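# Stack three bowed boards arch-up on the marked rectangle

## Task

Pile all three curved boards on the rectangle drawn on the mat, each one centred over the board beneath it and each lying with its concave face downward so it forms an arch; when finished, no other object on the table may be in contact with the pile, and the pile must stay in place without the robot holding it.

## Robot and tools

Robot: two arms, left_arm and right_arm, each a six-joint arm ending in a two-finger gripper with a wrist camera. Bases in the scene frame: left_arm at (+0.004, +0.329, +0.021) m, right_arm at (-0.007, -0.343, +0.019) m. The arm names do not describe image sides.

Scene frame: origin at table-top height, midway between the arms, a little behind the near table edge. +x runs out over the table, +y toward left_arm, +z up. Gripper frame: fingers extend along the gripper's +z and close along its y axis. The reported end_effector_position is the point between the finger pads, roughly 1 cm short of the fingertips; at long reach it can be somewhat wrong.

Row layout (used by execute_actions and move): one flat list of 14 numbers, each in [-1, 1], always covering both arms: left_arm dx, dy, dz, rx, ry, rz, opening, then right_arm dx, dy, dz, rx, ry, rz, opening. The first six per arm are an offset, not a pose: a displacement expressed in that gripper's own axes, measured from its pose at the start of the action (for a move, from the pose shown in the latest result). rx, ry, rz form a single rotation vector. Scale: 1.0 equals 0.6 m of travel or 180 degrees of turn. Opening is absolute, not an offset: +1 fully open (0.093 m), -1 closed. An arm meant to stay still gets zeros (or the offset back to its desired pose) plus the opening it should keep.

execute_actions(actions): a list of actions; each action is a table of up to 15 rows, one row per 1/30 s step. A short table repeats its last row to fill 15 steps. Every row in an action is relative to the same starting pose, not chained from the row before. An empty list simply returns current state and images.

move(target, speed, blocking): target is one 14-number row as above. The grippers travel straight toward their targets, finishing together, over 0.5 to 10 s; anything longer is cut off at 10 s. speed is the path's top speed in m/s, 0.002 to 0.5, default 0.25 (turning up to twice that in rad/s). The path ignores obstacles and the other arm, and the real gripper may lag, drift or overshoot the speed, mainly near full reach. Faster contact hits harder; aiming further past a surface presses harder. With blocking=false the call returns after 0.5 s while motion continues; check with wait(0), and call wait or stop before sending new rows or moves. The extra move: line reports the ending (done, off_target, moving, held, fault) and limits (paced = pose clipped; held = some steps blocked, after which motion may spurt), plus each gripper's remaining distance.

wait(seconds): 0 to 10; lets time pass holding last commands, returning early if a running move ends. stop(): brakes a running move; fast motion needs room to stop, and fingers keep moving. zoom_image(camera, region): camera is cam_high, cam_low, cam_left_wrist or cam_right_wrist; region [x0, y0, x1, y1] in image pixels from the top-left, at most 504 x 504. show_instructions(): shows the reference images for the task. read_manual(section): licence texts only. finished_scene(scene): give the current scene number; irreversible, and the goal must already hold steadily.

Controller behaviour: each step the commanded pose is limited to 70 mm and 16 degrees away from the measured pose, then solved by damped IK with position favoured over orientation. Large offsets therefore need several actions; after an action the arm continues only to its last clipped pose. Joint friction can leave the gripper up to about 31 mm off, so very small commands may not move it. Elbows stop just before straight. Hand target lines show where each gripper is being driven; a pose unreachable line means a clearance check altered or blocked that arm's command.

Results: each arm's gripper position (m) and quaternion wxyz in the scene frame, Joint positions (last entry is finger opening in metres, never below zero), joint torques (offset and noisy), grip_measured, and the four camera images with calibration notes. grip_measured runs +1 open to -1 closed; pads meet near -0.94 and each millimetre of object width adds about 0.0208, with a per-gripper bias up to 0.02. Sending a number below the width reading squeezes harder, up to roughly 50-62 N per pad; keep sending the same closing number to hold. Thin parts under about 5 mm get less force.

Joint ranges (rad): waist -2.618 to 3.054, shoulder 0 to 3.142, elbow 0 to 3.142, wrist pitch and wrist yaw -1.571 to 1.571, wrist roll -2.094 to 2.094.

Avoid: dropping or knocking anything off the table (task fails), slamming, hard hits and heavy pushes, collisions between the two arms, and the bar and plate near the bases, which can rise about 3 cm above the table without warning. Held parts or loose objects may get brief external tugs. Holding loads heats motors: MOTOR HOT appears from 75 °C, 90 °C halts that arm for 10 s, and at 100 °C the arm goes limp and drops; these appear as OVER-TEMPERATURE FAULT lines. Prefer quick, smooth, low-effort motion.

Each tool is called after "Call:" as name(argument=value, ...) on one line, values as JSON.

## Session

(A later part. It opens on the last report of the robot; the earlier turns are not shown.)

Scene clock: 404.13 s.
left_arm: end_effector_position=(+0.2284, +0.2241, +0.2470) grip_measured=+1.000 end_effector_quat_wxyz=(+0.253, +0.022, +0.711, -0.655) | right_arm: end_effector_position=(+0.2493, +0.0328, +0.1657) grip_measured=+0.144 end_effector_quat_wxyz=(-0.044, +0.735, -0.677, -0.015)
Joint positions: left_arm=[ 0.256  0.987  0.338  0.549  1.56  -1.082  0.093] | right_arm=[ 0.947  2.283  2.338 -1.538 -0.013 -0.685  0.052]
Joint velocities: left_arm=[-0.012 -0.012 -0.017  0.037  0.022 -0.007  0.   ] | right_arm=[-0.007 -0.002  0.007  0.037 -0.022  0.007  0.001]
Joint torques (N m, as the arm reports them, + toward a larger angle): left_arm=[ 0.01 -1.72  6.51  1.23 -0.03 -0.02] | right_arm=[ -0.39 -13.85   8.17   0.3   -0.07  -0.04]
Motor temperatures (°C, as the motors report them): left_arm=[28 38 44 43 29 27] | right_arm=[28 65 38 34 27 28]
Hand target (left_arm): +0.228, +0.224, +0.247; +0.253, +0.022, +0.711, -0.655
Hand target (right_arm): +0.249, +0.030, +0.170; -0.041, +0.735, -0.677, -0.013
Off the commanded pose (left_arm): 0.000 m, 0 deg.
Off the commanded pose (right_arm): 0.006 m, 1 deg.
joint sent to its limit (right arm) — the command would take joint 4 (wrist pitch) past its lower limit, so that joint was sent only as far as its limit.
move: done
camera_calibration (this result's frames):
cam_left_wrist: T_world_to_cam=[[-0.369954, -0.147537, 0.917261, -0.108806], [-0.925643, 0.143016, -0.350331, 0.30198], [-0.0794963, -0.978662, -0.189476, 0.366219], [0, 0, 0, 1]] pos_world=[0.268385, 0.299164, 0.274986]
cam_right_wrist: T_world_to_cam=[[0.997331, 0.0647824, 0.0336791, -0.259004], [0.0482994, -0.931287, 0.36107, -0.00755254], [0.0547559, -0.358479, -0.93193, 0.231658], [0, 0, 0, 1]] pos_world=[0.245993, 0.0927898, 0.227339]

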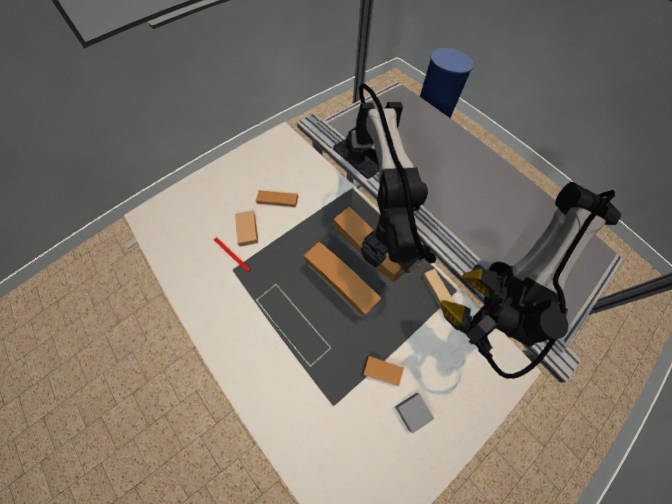

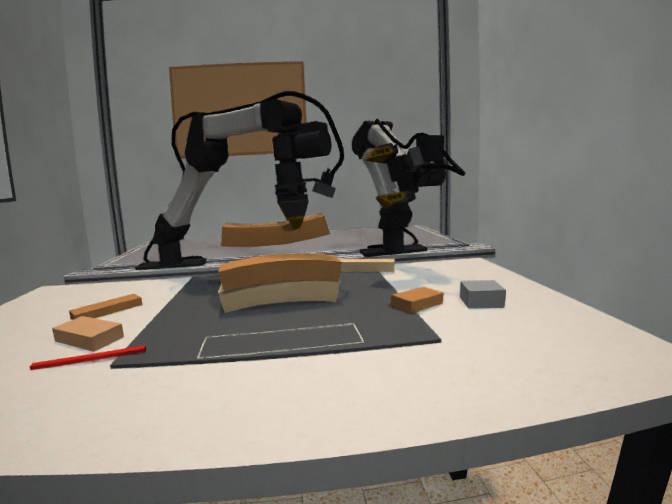

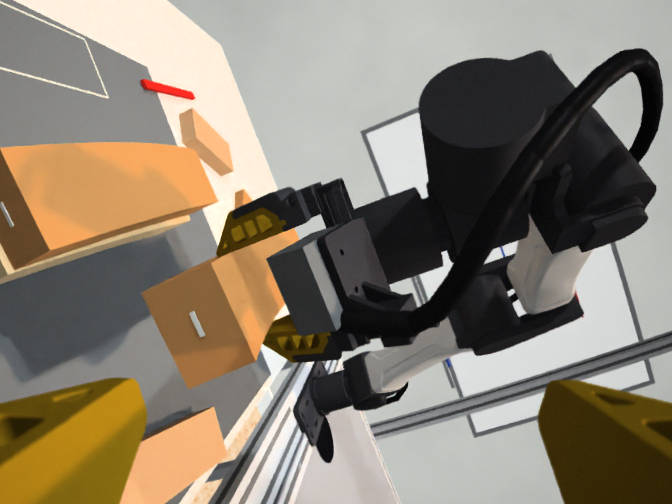

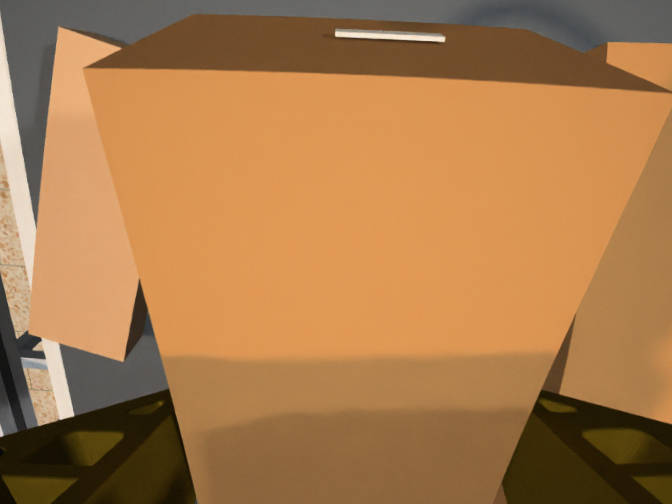

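Call:
move(target=[0,0,0,0,0,0,1, 0.05,-0.083,-0.02,0,0,0.525,-0.05], speed=0.15)

Scene clock: 412.87 s.
left_arm: end_effector_position=(+0.2284, +0.2241, +0.2470) grip_measured=+1.000 end_effector_quat_wxyz=(+0.253, +0.022, +0.711, -0.655) | right_arm: end_effector_position=(+0.2988, +0.0078, +0.1725) grip_measured=+0.142 end_effector_quat_wxyz=(+0.036, -0.011, +0.998, +0.054)
Joint positions: left_arm=[ 0.256  0.987  0.338  0.549  1.56  -1.082  0.093] | right_arm=[ 0.829  2.308  2.407 -1.545 -0.013  0.827  0.052]
Joint velocities: left_arm=[-0.002 -0.002 -0.027 -0.007  0.007  0.051  0.   ] | right_arm=[-0.012 -0.007 -0.012  0.022  0.007  0.022 -0.   ]
Joint torques (N m, as the arm reports them, + toward a larger angle): left_arm=[ 0.09 -1.81  6.48  1.21 -0.01 -0.03] | right_arm=[ -0.9  -13.72   8.99   0.38  -0.11   0.14]
Motor temperatures (°C, as the motors report them): left_arm=[28 38 44 43 29 27] | right_arm=[28 65 39 33 27 28]
Hand target (left_arm): +0.228, +0.224, +0.247; +0.253, +0.022, +0.711, -0.655
Hand target (right_arm): +0.301, +0.006, +0.177; +0.035, -0.002, +0.998, +0.058
Off the commanded pose (left_arm): 0.000 m, 0 deg.
Off the commanded pose (right_arm): 0.006 m, 3 deg.
joint sent to its limit (right arm) — the command would take joint 4 (wrist pitch) past its lower limit, so that joint was sent only as far as its limit.
move: off_target (right_arm)
camera_calibration (this result's frames):
cam_left_wrist: T_world_to_cam=[[-0.369954, -0.147537, 0.917261, -0.108806], [-0.925643, 0.143016, -0.350331, 0.30198], [-0.0794963, -0.978662, -0.189476, 0.366219], [0, 0, 0, 1]] pos_world=[0.268385, 0.299164, 0.274986]
cam_right_wrist: T_world_to_cam=[[0.0105032, -0.993083, -0.116946, 0.0220409], [-0.92799, -0.0532425, 0.368781, 0.247859], [-0.372456, 0.104651, -0.92213, 0.348614], [0, 0, 0, 1]] pos_world=[0.359622, -0.00139787, 0.23264]

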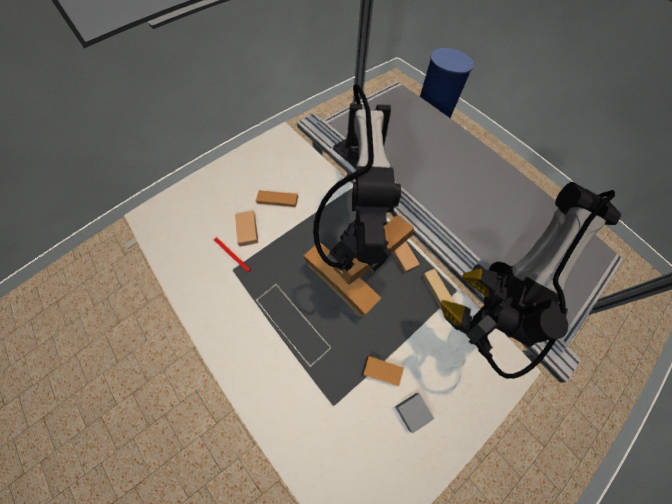

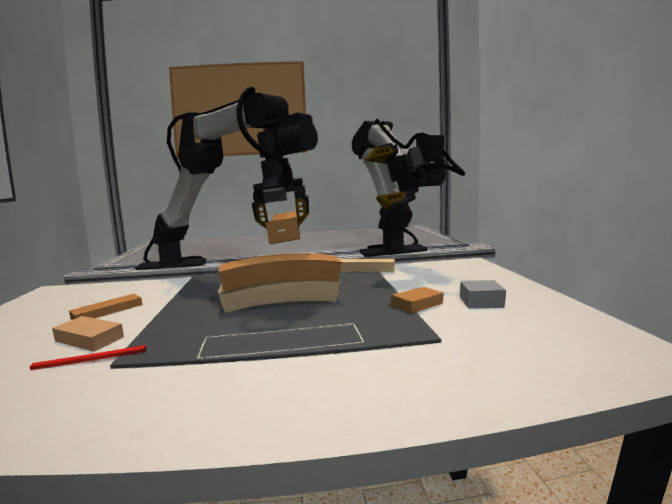

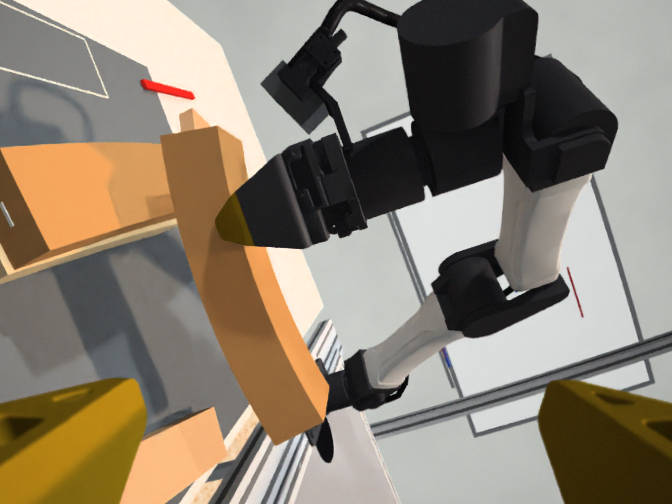

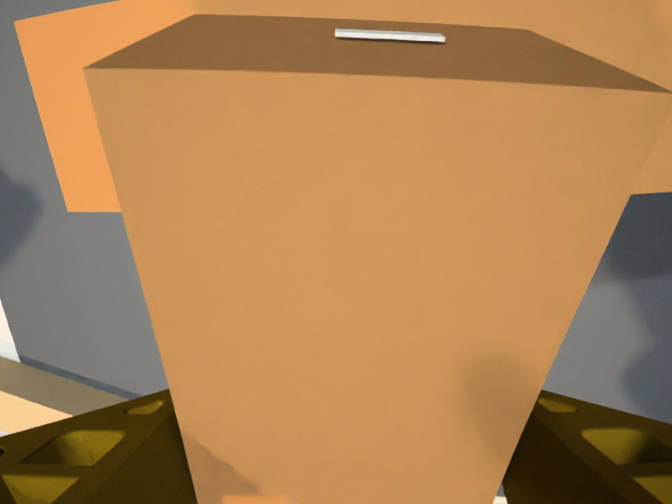

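Call:
move(target=[0,0,0,0,0,0,1, 0,0,-0.125,-0.465,0,0,-0.05], speed=0.15)

Scene clock: 420.83 s.
left_arm: end_effector_position=(+0.2284, +0.2241, +0.2470) grip_measured=+1.000 end_effector_quat_wxyz=(+0.253, +0.022, +0.711, -0.655) | right_arm: end_effector_position=(+0.2932, +0.0005, +0.2431) grip_measured=+0.141 end_effector_quat_wxyz=(+0.012, -0.029, +0.722, +0.692)
Joint positions: left_arm=[ 0.256  0.987  0.338  0.549  1.56  -1.082  0.093] | right_arm=[ 0.505  1.74   0.935  0.705 -1.066  1.425  0.052]
Joint velocities: left_arm=[-0.022 -0.017 -0.007  0.007  0.051  0.081  0.   ] | right_arm=[ 0.022 -0.002 -0.007  0.125  0.007  0.051  0.   ]
Joint torques (N m, as the arm reports them, + toward a larger angle): left_arm=[ 0.11 -1.7   6.67  1.25 -0.03 -0.03] | right_arm=[-0.64 -9.13  6.89  2.39 -0.4   0.21]
Motor temperatures (°C, as the motors report them): left_arm=[28 37 44 43 29 27] | right_arm=[28 64 39 35 27 28]
Hand target (left_arm): +0.228, +0.224, +0.247; +0.253, +0.022, +0.711, -0.655
Hand target (right_arm): +0.292, -0.001, +0.248; +0.012, -0.037, +0.712, +0.701
Off the commanded pose (left_arm): 0.000 m, 0 deg.
Off the commanded pose (right_arm): 0.004 m, 2 deg.
move: done
camera_calibration (this result's frames):
cam_left_wrist: T_world_to_cam=[[-0.369954, -0.147537, 0.917261, -0.108806], [-0.925643, 0.143016, -0.350331, 0.30198], [-0.0794963, -0.978662, -0.189476, 0.366219], [0, 0, 0, 1]] pos_world=[0.268385, 0.299164, 0.274986]
cam_right_wrist: T_world_to_cam=[[0.0406986, -0.0324932, -0.998643, 0.228155], [-0.888341, -0.458691, -0.0212787, 0.299584], [-0.457377, 0.888002, -0.0475331, 0.224288], [0, 0, 0, 1]] pos_world=[0.359432, -0.0543381, 0.244881]

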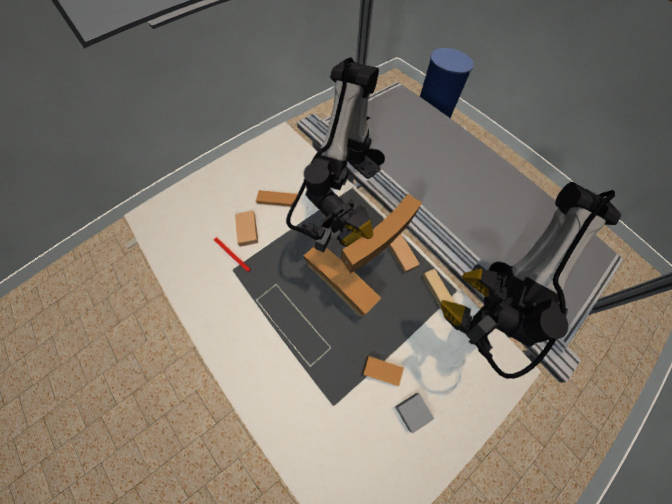

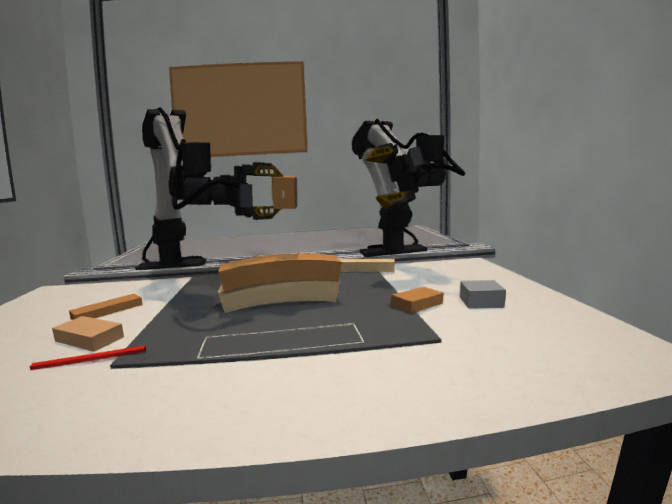

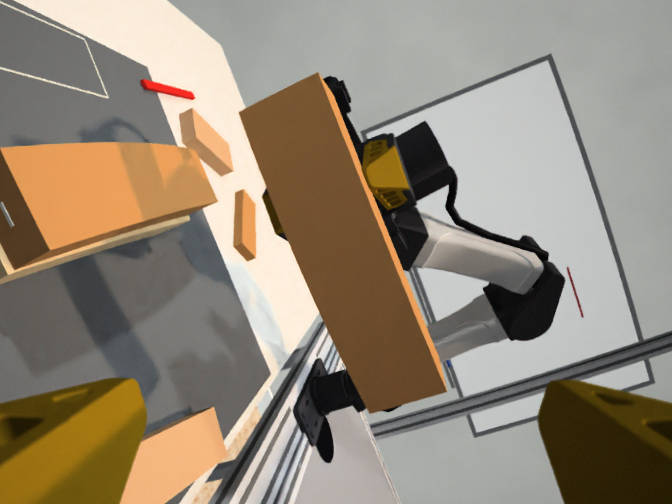

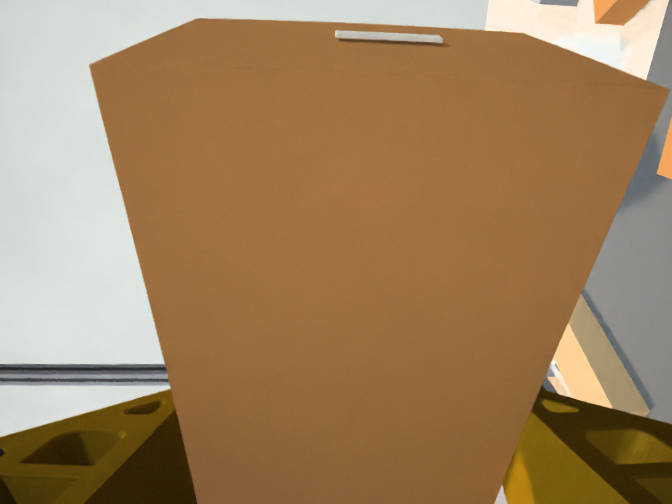

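Call:
move(target=[0.102,-0.013,0.166,0.026,0.106,-0.126,1, 0,0.01,0,-0.01,0,0,-0.05], speed=0.1)

Call:
zoom_image(camera="cam_low", region=[220, 130, 380, 250])

Scene clock: 433.40 s.
left_arm: end_effector_position=(+0.2051, +0.1141, +0.2300) grip_measured=+1.000 end_effector_quat_wxyz=(-0.002, -0.002, +0.711, -0.703) | right_arm: end_effector_position=(+0.2932, +0.0006, +0.2465) grip_measured=+0.141 end_effector_quat_wxyz=(+0.009, -0.026, +0.718, +0.696)
Joint positions: left_arm=[-0.281  1.236  0.338  0.916  1.36  -1.602  0.093] | right_arm=[ 0.505  1.74   0.935  0.727 -1.068  1.451  0.052]
Joint velocities: left_arm=[-0.002  0.012  0.002  0.037 -0.066 -0.081  0.   ] | right_arm=[-0.007  0.007 -0.002 -0.066  0.007 -0.007 -0.001]
Joint torques (N m, as the arm reports them, + toward a larger angle): left_arm=[-0.98 -1.99  5.33  1.57 -0.21 -0.08] | right_arm=[-0.18 -9.    6.72  2.25 -0.14  0.23]
Motor temperatures (°C, as the motors report them): left_arm=[28 37 44 43 29 27] | right_arm=[28 60 39 39 27 28]
Hand target (left_arm): +0.204, +0.112, +0.229; -0.001, +0.000, +0.710, -0.705
Hand target (right_arm): +0.293, +0.001, +0.249; +0.011, -0.029, +0.711, +0.702
Off the commanded pose (left_arm): 0.004 m, 1 deg.
Off the commanded pose (right_arm): 0.003 m, 1 deg.
move: done
camera_calibration (this result's frames):
cam_left_wrist: T_world_to_cam=[[-0.00305425, -0.0154763, 0.999876, -0.227407], [-0.899606, 0.436683, 0.0040111, 0.169782], [-0.436691, -0.899482, -0.0152563, 0.277587], [0, 0, 0, 1]] pos_world=[0.273262, 0.172024, 0.230932]
cam_right_wrist: T_world_to_cam=[[0.0335039, -0.0218855, -0.999199, 0.233836], [-0.888302, -0.458836, -0.0197355, 0.299338], [-0.458037, 0.888251, -0.0348137, 0.2214], [0, 0, 0, 1]] pos_world=[0.359478, -0.0541944, 0.247264]

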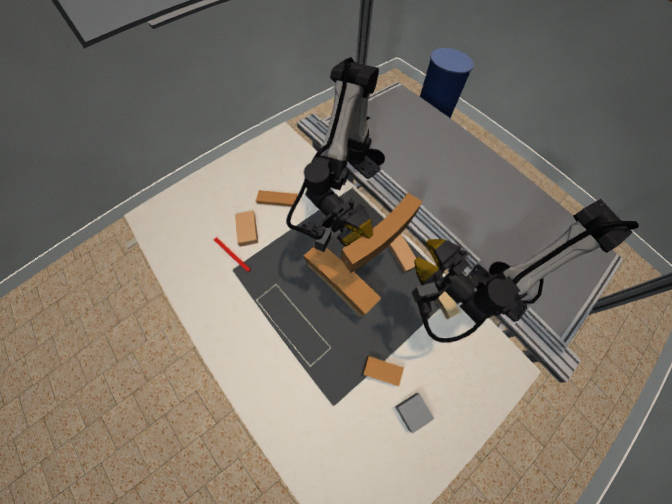

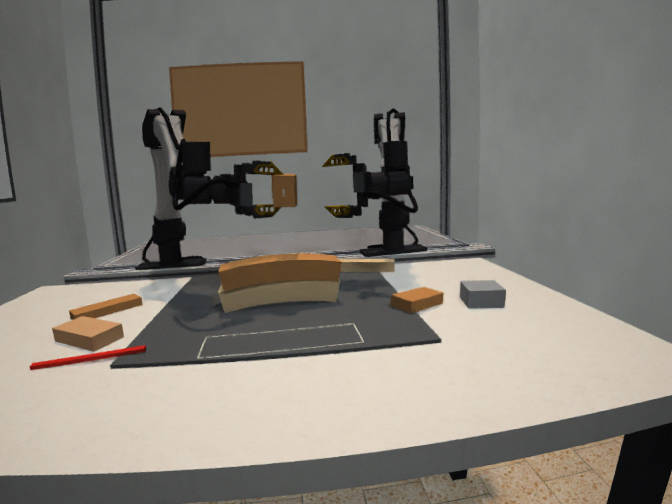

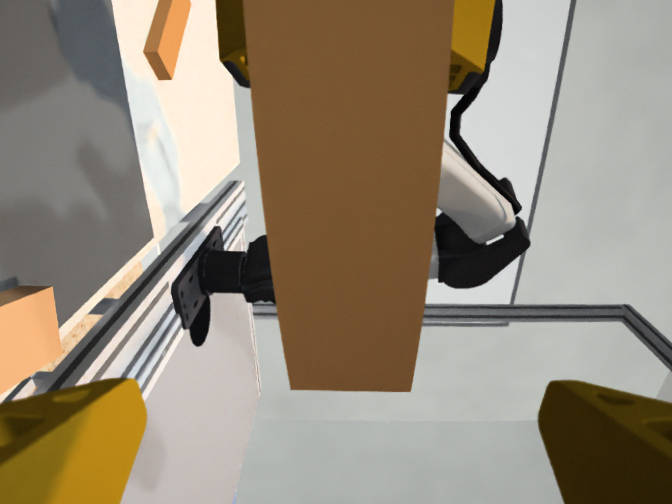

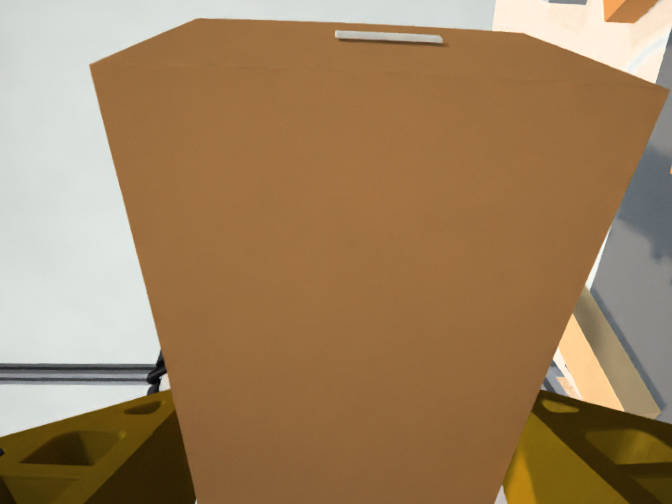

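Region (220, 130, 380, 250) of cam_low's 672x504 image, scaled by 3.150, with more detail than that image has; it fills the top 378 rows of this view, and the rest is white.

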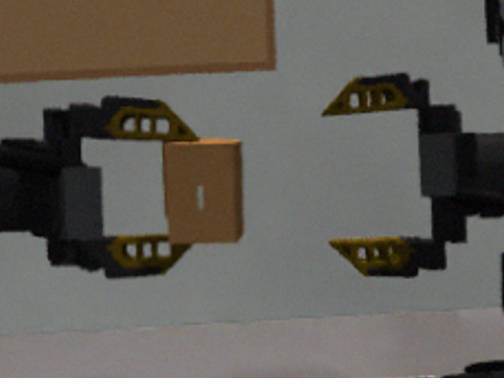

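Call:
move(target=[0,0,0.125,0,0,0,1, 0,0.005,0,0,0,0,-0.05], speed=0.05)

Call:
zoom_image(camera="cam_high", region=[300, 170, 500, 320])

Scene clock: 437.57 s.
left_arm: end_effector_position=(+0.2014, +0.0453, +0.2219) grip_measured=+1.000 end_effector_quat_wxyz=(-0.010, -0.011, +0.716, -0.698) | right_arm: end_effector_position=(+0.2928, +0.0004, +0.2405) grip_measured=+0.141 end_effector_quat_wxyz=(+0.002, -0.020, +0.725, +0.689)
Joint positions: left_arm=[-0.585  1.35   0.403  0.925  1.056 -1.588  0.093] | right_arm=[ 0.505  1.74   0.935  0.689 -1.067  1.436  0.052]
Joint velocities: left_arm=[ 0.017 -0.002 -0.002  0.022  0.007  0.022  0.   ] | right_arm=[-0.002 -0.002 -0.007 -0.007  0.051  0.007  0.001]
Joint torques (N m, as the arm reports them, + toward a larger angle): left_arm=[-0.94 -3.08  7.77  1.63 -0.21  0.03] | right_arm=[ -0.04 -10.06   7.54   2.05  -0.14   0.1 ]
Motor temperatures (°C, as the motors report them): left_arm=[28 37 44 43 29 27] | right_arm=[28 60 39 40 27 28]
Hand target (left_arm): +0.205, +0.040, +0.229; -0.001, -0.002, +0.712, -0.702
Hand target (right_arm): +0.293, +0.001, +0.249; +0.009, -0.027, +0.718, +0.695
Off the commanded pose (left_arm): 0.010 m, 2 deg.
Off the commanded pose (right_arm): 0.009 m, 2 deg.
move: done
camera_calibration (this result's frames):
cam_left_wrist: T_world_to_cam=[[0.0215179, -0.0303239, 0.999308, -0.224548], [-0.899528, 0.435645, 0.032589, 0.190234], [-0.436332, -0.899607, -0.017903, 0.214526], [0, 0, 0, 1]] pos_world=[0.269557, 0.103305, 0.222034]
cam_right_wrist: T_world_to_cam=[[0.0143692, -0.0410982, -0.999052, 0.233399], [-0.888406, -0.459019, 0.00610495, 0.292568], [-0.458834, 0.887475, -0.0431076, 0.223471], [0, 0, 0, 1]] pos_world=[0.359101, -0.0544389, 0.241025]

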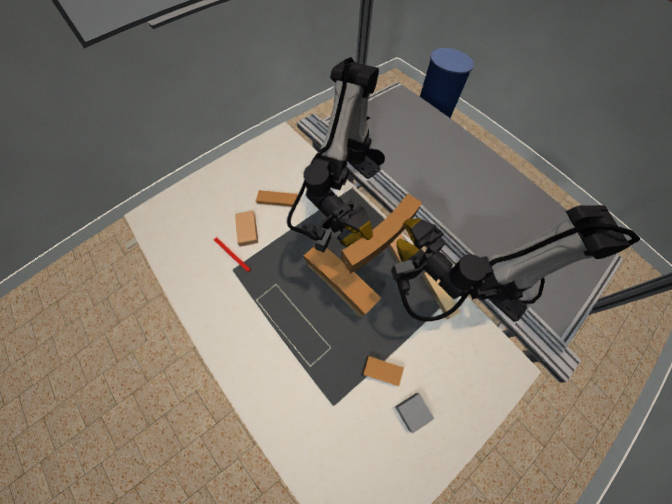

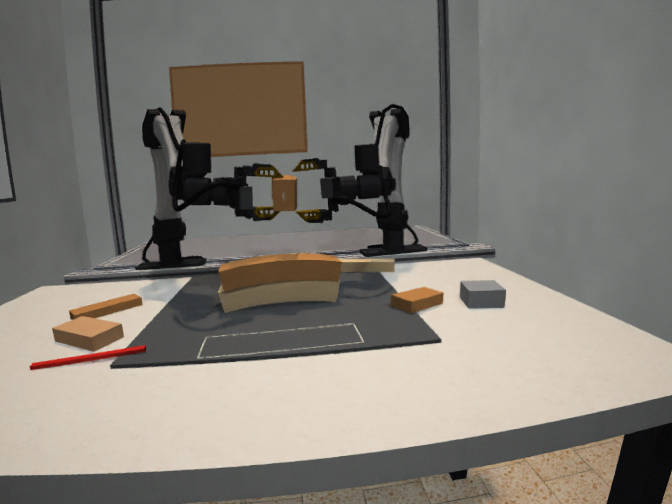

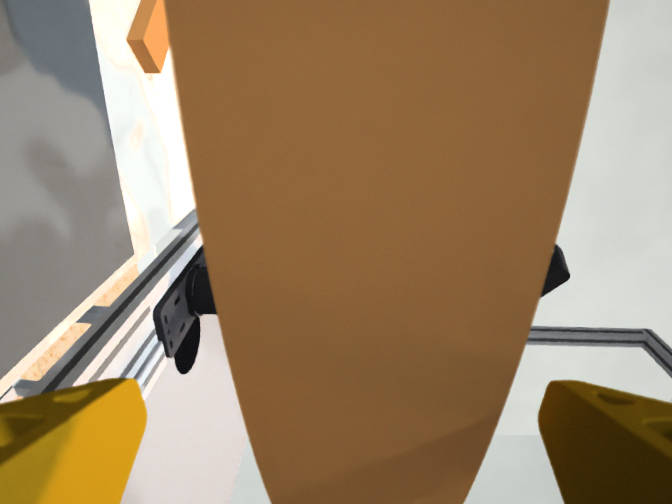

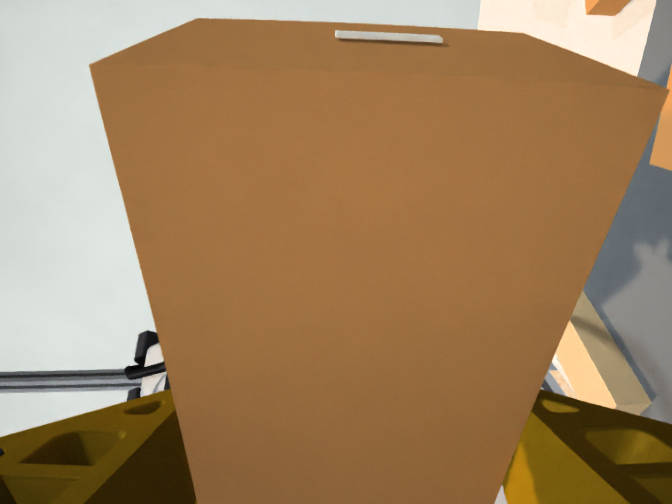

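Region (300, 170, 500, 320) of cam_high's 672x504 image, scaled by 2.520, with more detail than that image has; it fills the top 378 rows of this view, and the rest is white.

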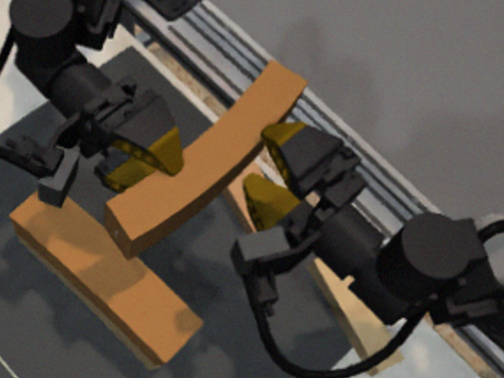

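Call:
execute_actions(actions=[[[-0.006,-0.015,0.03,0,0,0,1, 0,0.015,0,-0.01,0,0,-0.05]],[[0,-0.01,0.035,0,0,0,1, 0,0.012,0,-0.008,0,0,-0.05]],[[0,-0.005,0.012,0,0,0,1, 0,0.012,0,-0.008,0,0,-0.05]]])

Call:
zoom_image(camera="cam_high", region=[300, 170, 500, 320])

Scene clock: 441.53 s.
left_arm: end_effector_position=(+0.1971, +0.0141, +0.2278) grip_measured=+1.000 end_effector_quat_wxyz=(-0.011, -0.011, +0.717, -0.696) | right_arm: end_effector_position=(+0.2929, +0.0005, +0.2420) grip_measured=+0.141 end_effector_quat_wxyz=(-0.014, -0.002, +0.723, +0.690)
Joint positions: left_arm=[-0.706  1.385  0.466  0.894  0.937 -1.588  0.093] | right_arm=[ 0.505  1.74   0.935  0.698 -1.067  1.493  0.052]
Joint velocities: left_arm=[ 0.007  0.002 -0.012 -0.022  0.007  0.037  0.   ] | right_arm=[-0.002 -0.012 -0.007  0.022 -0.037  0.022 -0.   ]
Joint torques (N m, as the arm reports them, + toward a larger angle): left_arm=[-0.85 -3.62  7.74  1.54 -0.19 -0.04] | right_arm=[-0.06 -9.68  7.06  2.24 -0.17  0.18]
Motor temperatures (°C, as the motors report them): left_arm=[28 37 45 43 29 27] | right_arm=[28 59 39 40 27 28]
Hand target (left_arm): +0.199, +0.009, +0.231; -0.012, -0.011, +0.717, -0.697
Hand target (right_arm): +0.293, +0.001, +0.249; -0.009, -0.008, +0.715, +0.699
Off the commanded pose (left_arm): 0.006 m, 0 deg.
Off the commanded pose (right_arm): 0.007 m, 2 deg.
camera_calibration (this result's frames):
cam_left_wrist: T_world_to_cam=[[0.0228224, -0.0346156, 0.99914, -0.231428], [-0.898989, 0.436518, 0.035658, 0.198954], [-0.437377, -0.89903, -0.0211567, 0.185596], [0, 0, 0, 1]] pos_world=[0.265315, 0.0719986, 0.228062]
cam_right_wrist: T_world_to_cam=[[-0.0334394, -0.0376491, -0.998731, 0.248796], [-0.888412, -0.456638, 0.0469596, 0.282837], [-0.457827, 0.888856, -0.0181782, 0.217206], [0, 0, 0, 1]] pos_world=[0.359039, -0.0545438, 0.239147]

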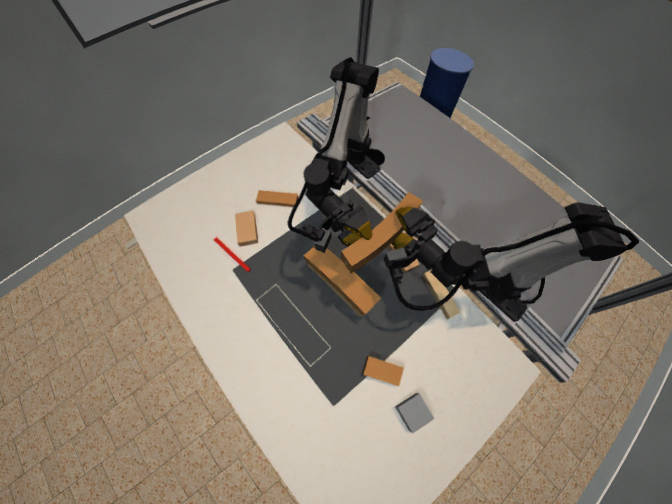

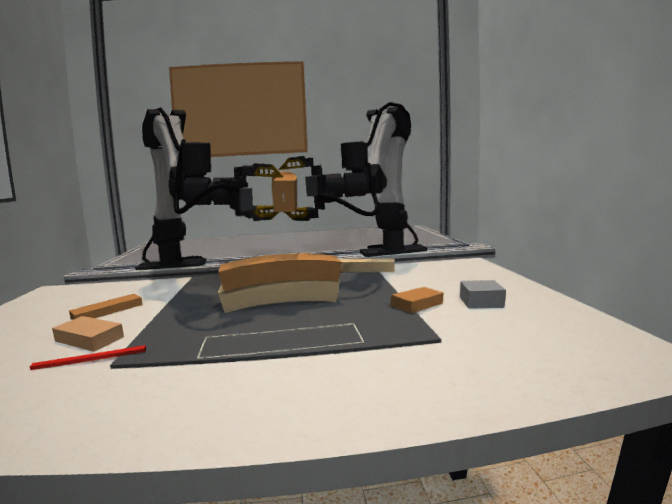

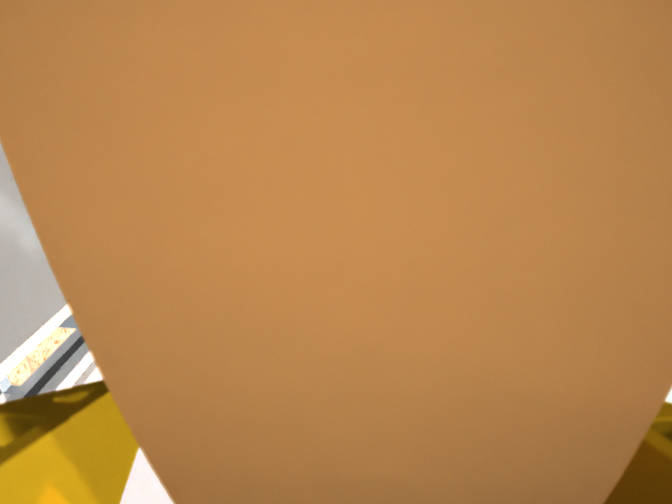

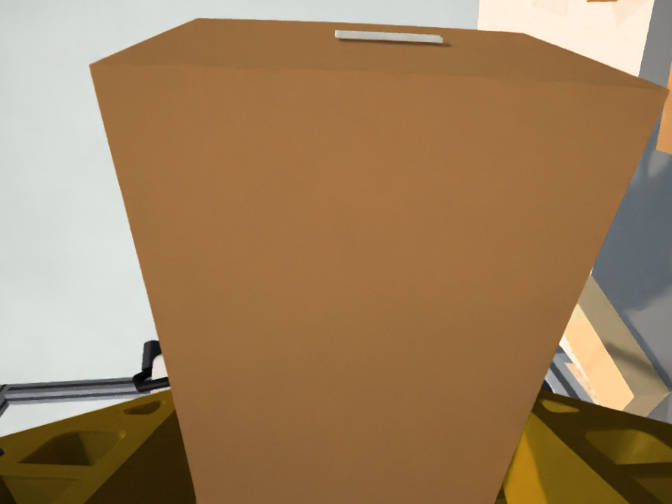

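Region (300, 170, 500, 320) of cam_high's 672x504 image, scaled by 2.520, with more detail than that image has; it fills the top 378 rows of this view, and the rest is white.

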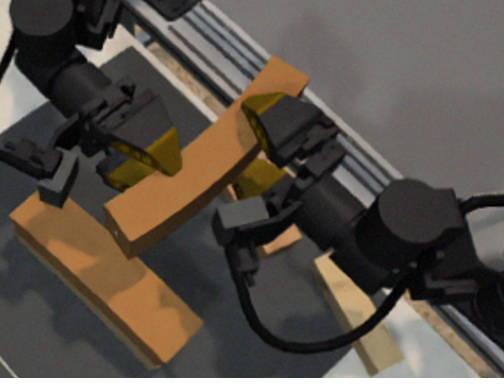

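Call:
execute_actions(actions=[[[0,-0.03,0,0,0,0.012,1, 0,0.008,0,0,0,0,-0.05]],[[0,-0.01,0,0,0,0,0.5, 0,0.008,0,0,0,0,-0.05]],[[0,-0.01,0,0,0,0,-0.1, 0,0.008,0,0,0,0,-0.05]],[[0,-0.03,0,0.015,0,0.03,-0.1, 0,0.0,0,0,0,0,0.9]],[[0,-0.04,0,0.02,0,0.04,-0.1, 0,0,-0.08,0,0,0,0.9]]])

Scene clock: 446.47 s.
left_arm: end_effector_position=(+0.1949, +0.0161, +0.2161) grip_measured=+0.285 end_effector_quat_wxyz=(-0.027, -0.027, +0.743, -0.668) | right_arm: end_effector_position=(+0.3014, -0.0466, +0.2405) grip_measured=+0.898 end_effector_quat_wxyz=(-0.015, +0.013, +0.733, +0.680)
Joint positions: left_arm=[-0.706  1.344  0.487  0.703  0.935 -1.531  0.059] | right_arm=[ 0.376  1.664  0.896  0.563 -1.171  1.419  0.088]
Joint velocities: left_arm=[-0.007 -0.007 -0.002  0.037 -0.037  0.007 -0.001] | right_arm=[-0.002 -0.002  0.007 -0.051  0.007 -0.066 -0.   ]
Joint torques (N m, as the arm reports them, + toward a larger angle): left_arm=[ 0.11 -5.89  7.54  2.37 -0.03  0.19] | right_arm=[-0.07 -9.69  5.93  1.49 -0.29 -0.09]
Motor temperatures (°C, as the motors report them): left_arm=[28 38 45 44 29 27] | right_arm=[28 58 39 40 27 28]
Hand target (left_arm): +0.196, +0.014, +0.244; +0.017, +0.017, +0.719, -0.695
Hand target (right_arm): +0.293, -0.048, +0.234; -0.030, +0.016, +0.737, +0.675
Off the commanded pose (left_arm): 0.028 m, 8 deg.
Off the commanded pose (right_arm): 0.011 m, 2 deg.
camera_calibration (this result's frames):
cam_left_wrist: T_world_to_cam=[[0.0679436, -0.110089, 0.991597, -0.225502], [-0.895364, 0.431719, 0.10928, 0.179946], [-0.440122, -0.895265, -0.0692371, 0.197043], [0, 0, 0, 1]] pos_world=[0.263161, 0.0738944, 0.217586]
cam_right_wrist: T_world_to_cam=[[-0.0560024, -0.064758, -0.996328, 0.250784], [-0.896574, -0.435842, 0.0787236, 0.264771], [-0.43934, 0.89769, -0.0336521, 0.261445], [0, 0, 0, 1]] pos_world=[0.366294, -0.103059, 0.237818]

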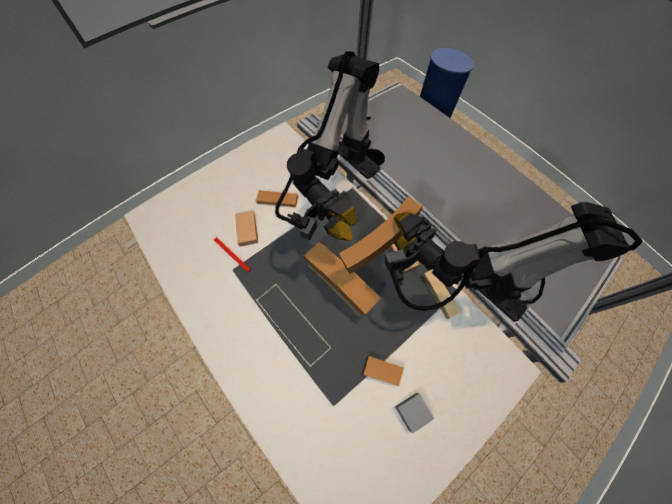

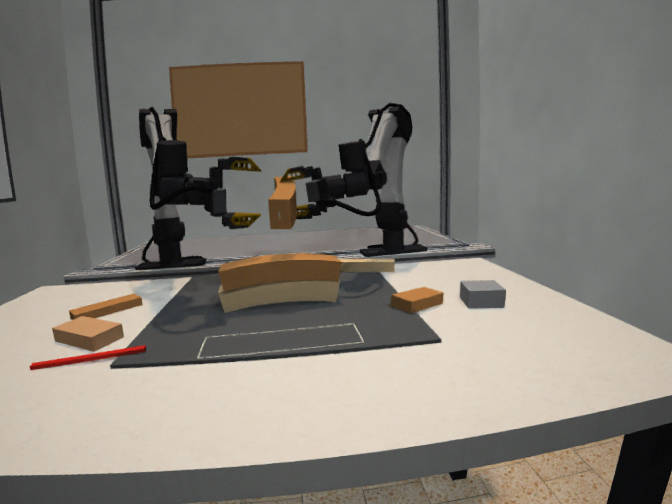

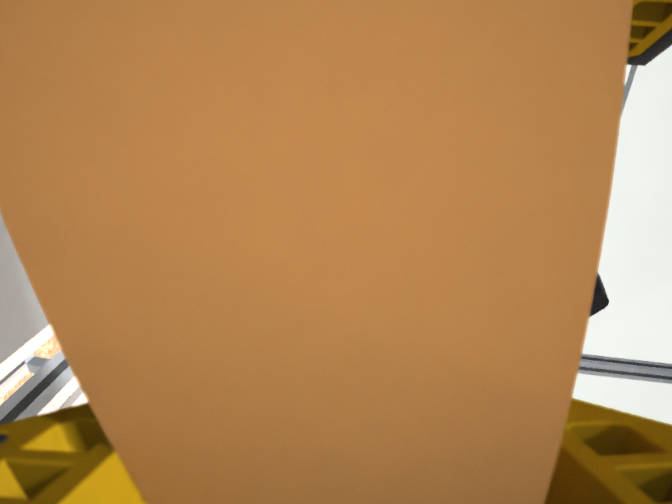

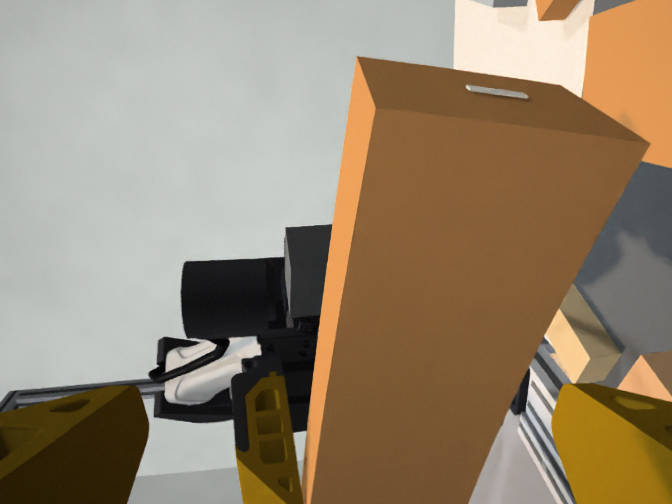

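Call:
move(target=[-0.042,0.07,-0.075,-0.465,0,0,-0.1, 0.1,0,-0.2,0,0,0,0.9], speed=0.15)

Scene clock: 454.20 s.
left_arm: end_effector_position=(+0.2151, +0.0690, +0.1656) grip_measured=+0.284 end_effector_quat_wxyz=(-0.057, -0.002, +0.998, +0.005) | right_arm: end_effector_position=(+0.2384, -0.1635, +0.2534) grip_measured=+0.898 end_effector_quat_wxyz=(-0.003, +0.006, +0.734, +0.679)
Joint positions: left_arm=[-0.907  1.882  1.733 -1.5    0.092 -0.834  0.059] | right_arm=[ 0.03   1.341  0.859 -0.512 -1.473  0.59   0.088]
Joint velocities: left_arm=[-0.017 -0.017 -0.007 -0.007  0.066  0.007 -0.001] | right_arm=[-0.007 -0.007  0.027 -0.139  0.051 -0.081 -0.   ]
Joint torques (N m, as the arm reports them, + toward a larger angle): left_arm=[-0.89 -8.96  8.74 -0.01 -0.28 -0.15] | right_arm=[-0.97 -3.45  8.48  0.95 -0.76 -0.17]
Motor temperatures (°C, as the motors report them): left_arm=[28 39 46 44 29 27] | right_arm=[28 57 39 39 27 28]
Hand target (left_arm): +0.218, +0.066, +0.178; -0.039, +0.001, +0.999, -0.001
Hand target (right_arm): +0.242, -0.166, +0.251; -0.010, +0.016, +0.733, +0.680
Off the commanded pose (left_arm): 0.012 m, 2 deg.
Off the commanded pose (right_arm): 0.005 m, 2 deg.
move: off_target (left_arm)
camera_calibration (this result's frames):
cam_left_wrist: T_world_to_cam=[[-0.0069162, -0.99987, -0.0145765, 0.073125], [-0.843953, -0.00198236, 0.536414, 0.128846], [-0.536373, 0.0160118, -0.843829, 0.335859], [0, 0, 0, 1]] pos_world=[0.289392, 0.0679931, 0.215359]
cam_right_wrist: T_world_to_cam=[[-0.0296638, -0.067462, -0.997281, 0.24607], [-0.90046, -0.431323, 0.0559612, 0.163733], [-0.433926, 0.899672, -0.0479521, 0.34184], [0, 0, 0, 1]] pos_world=[0.303068, -0.220321, 0.25263]

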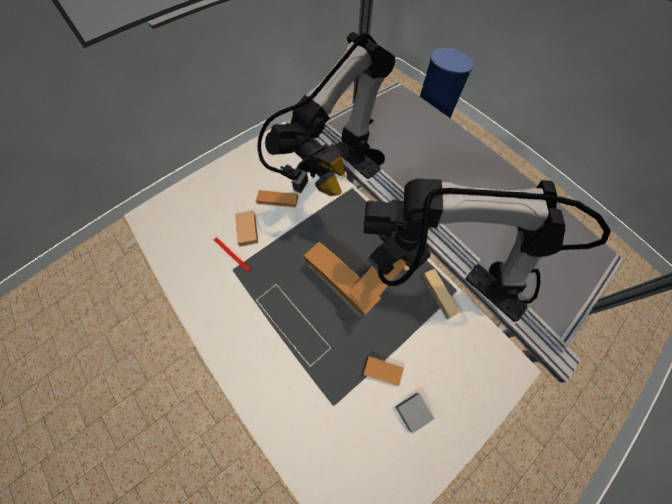

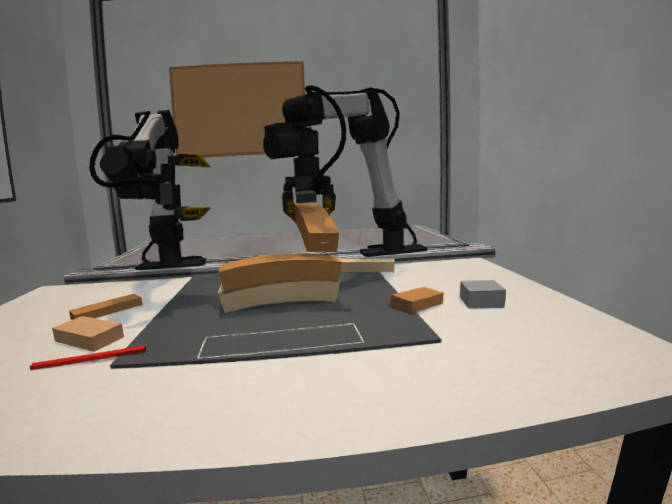

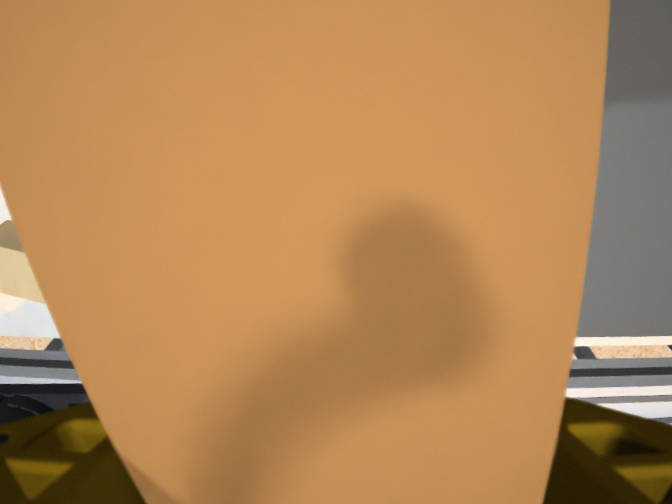

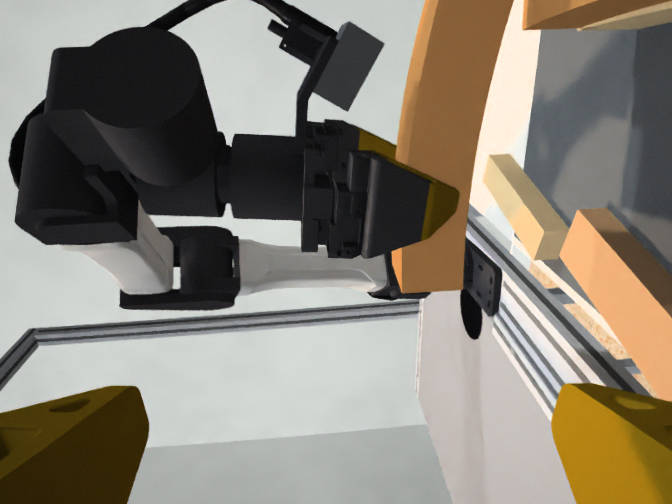

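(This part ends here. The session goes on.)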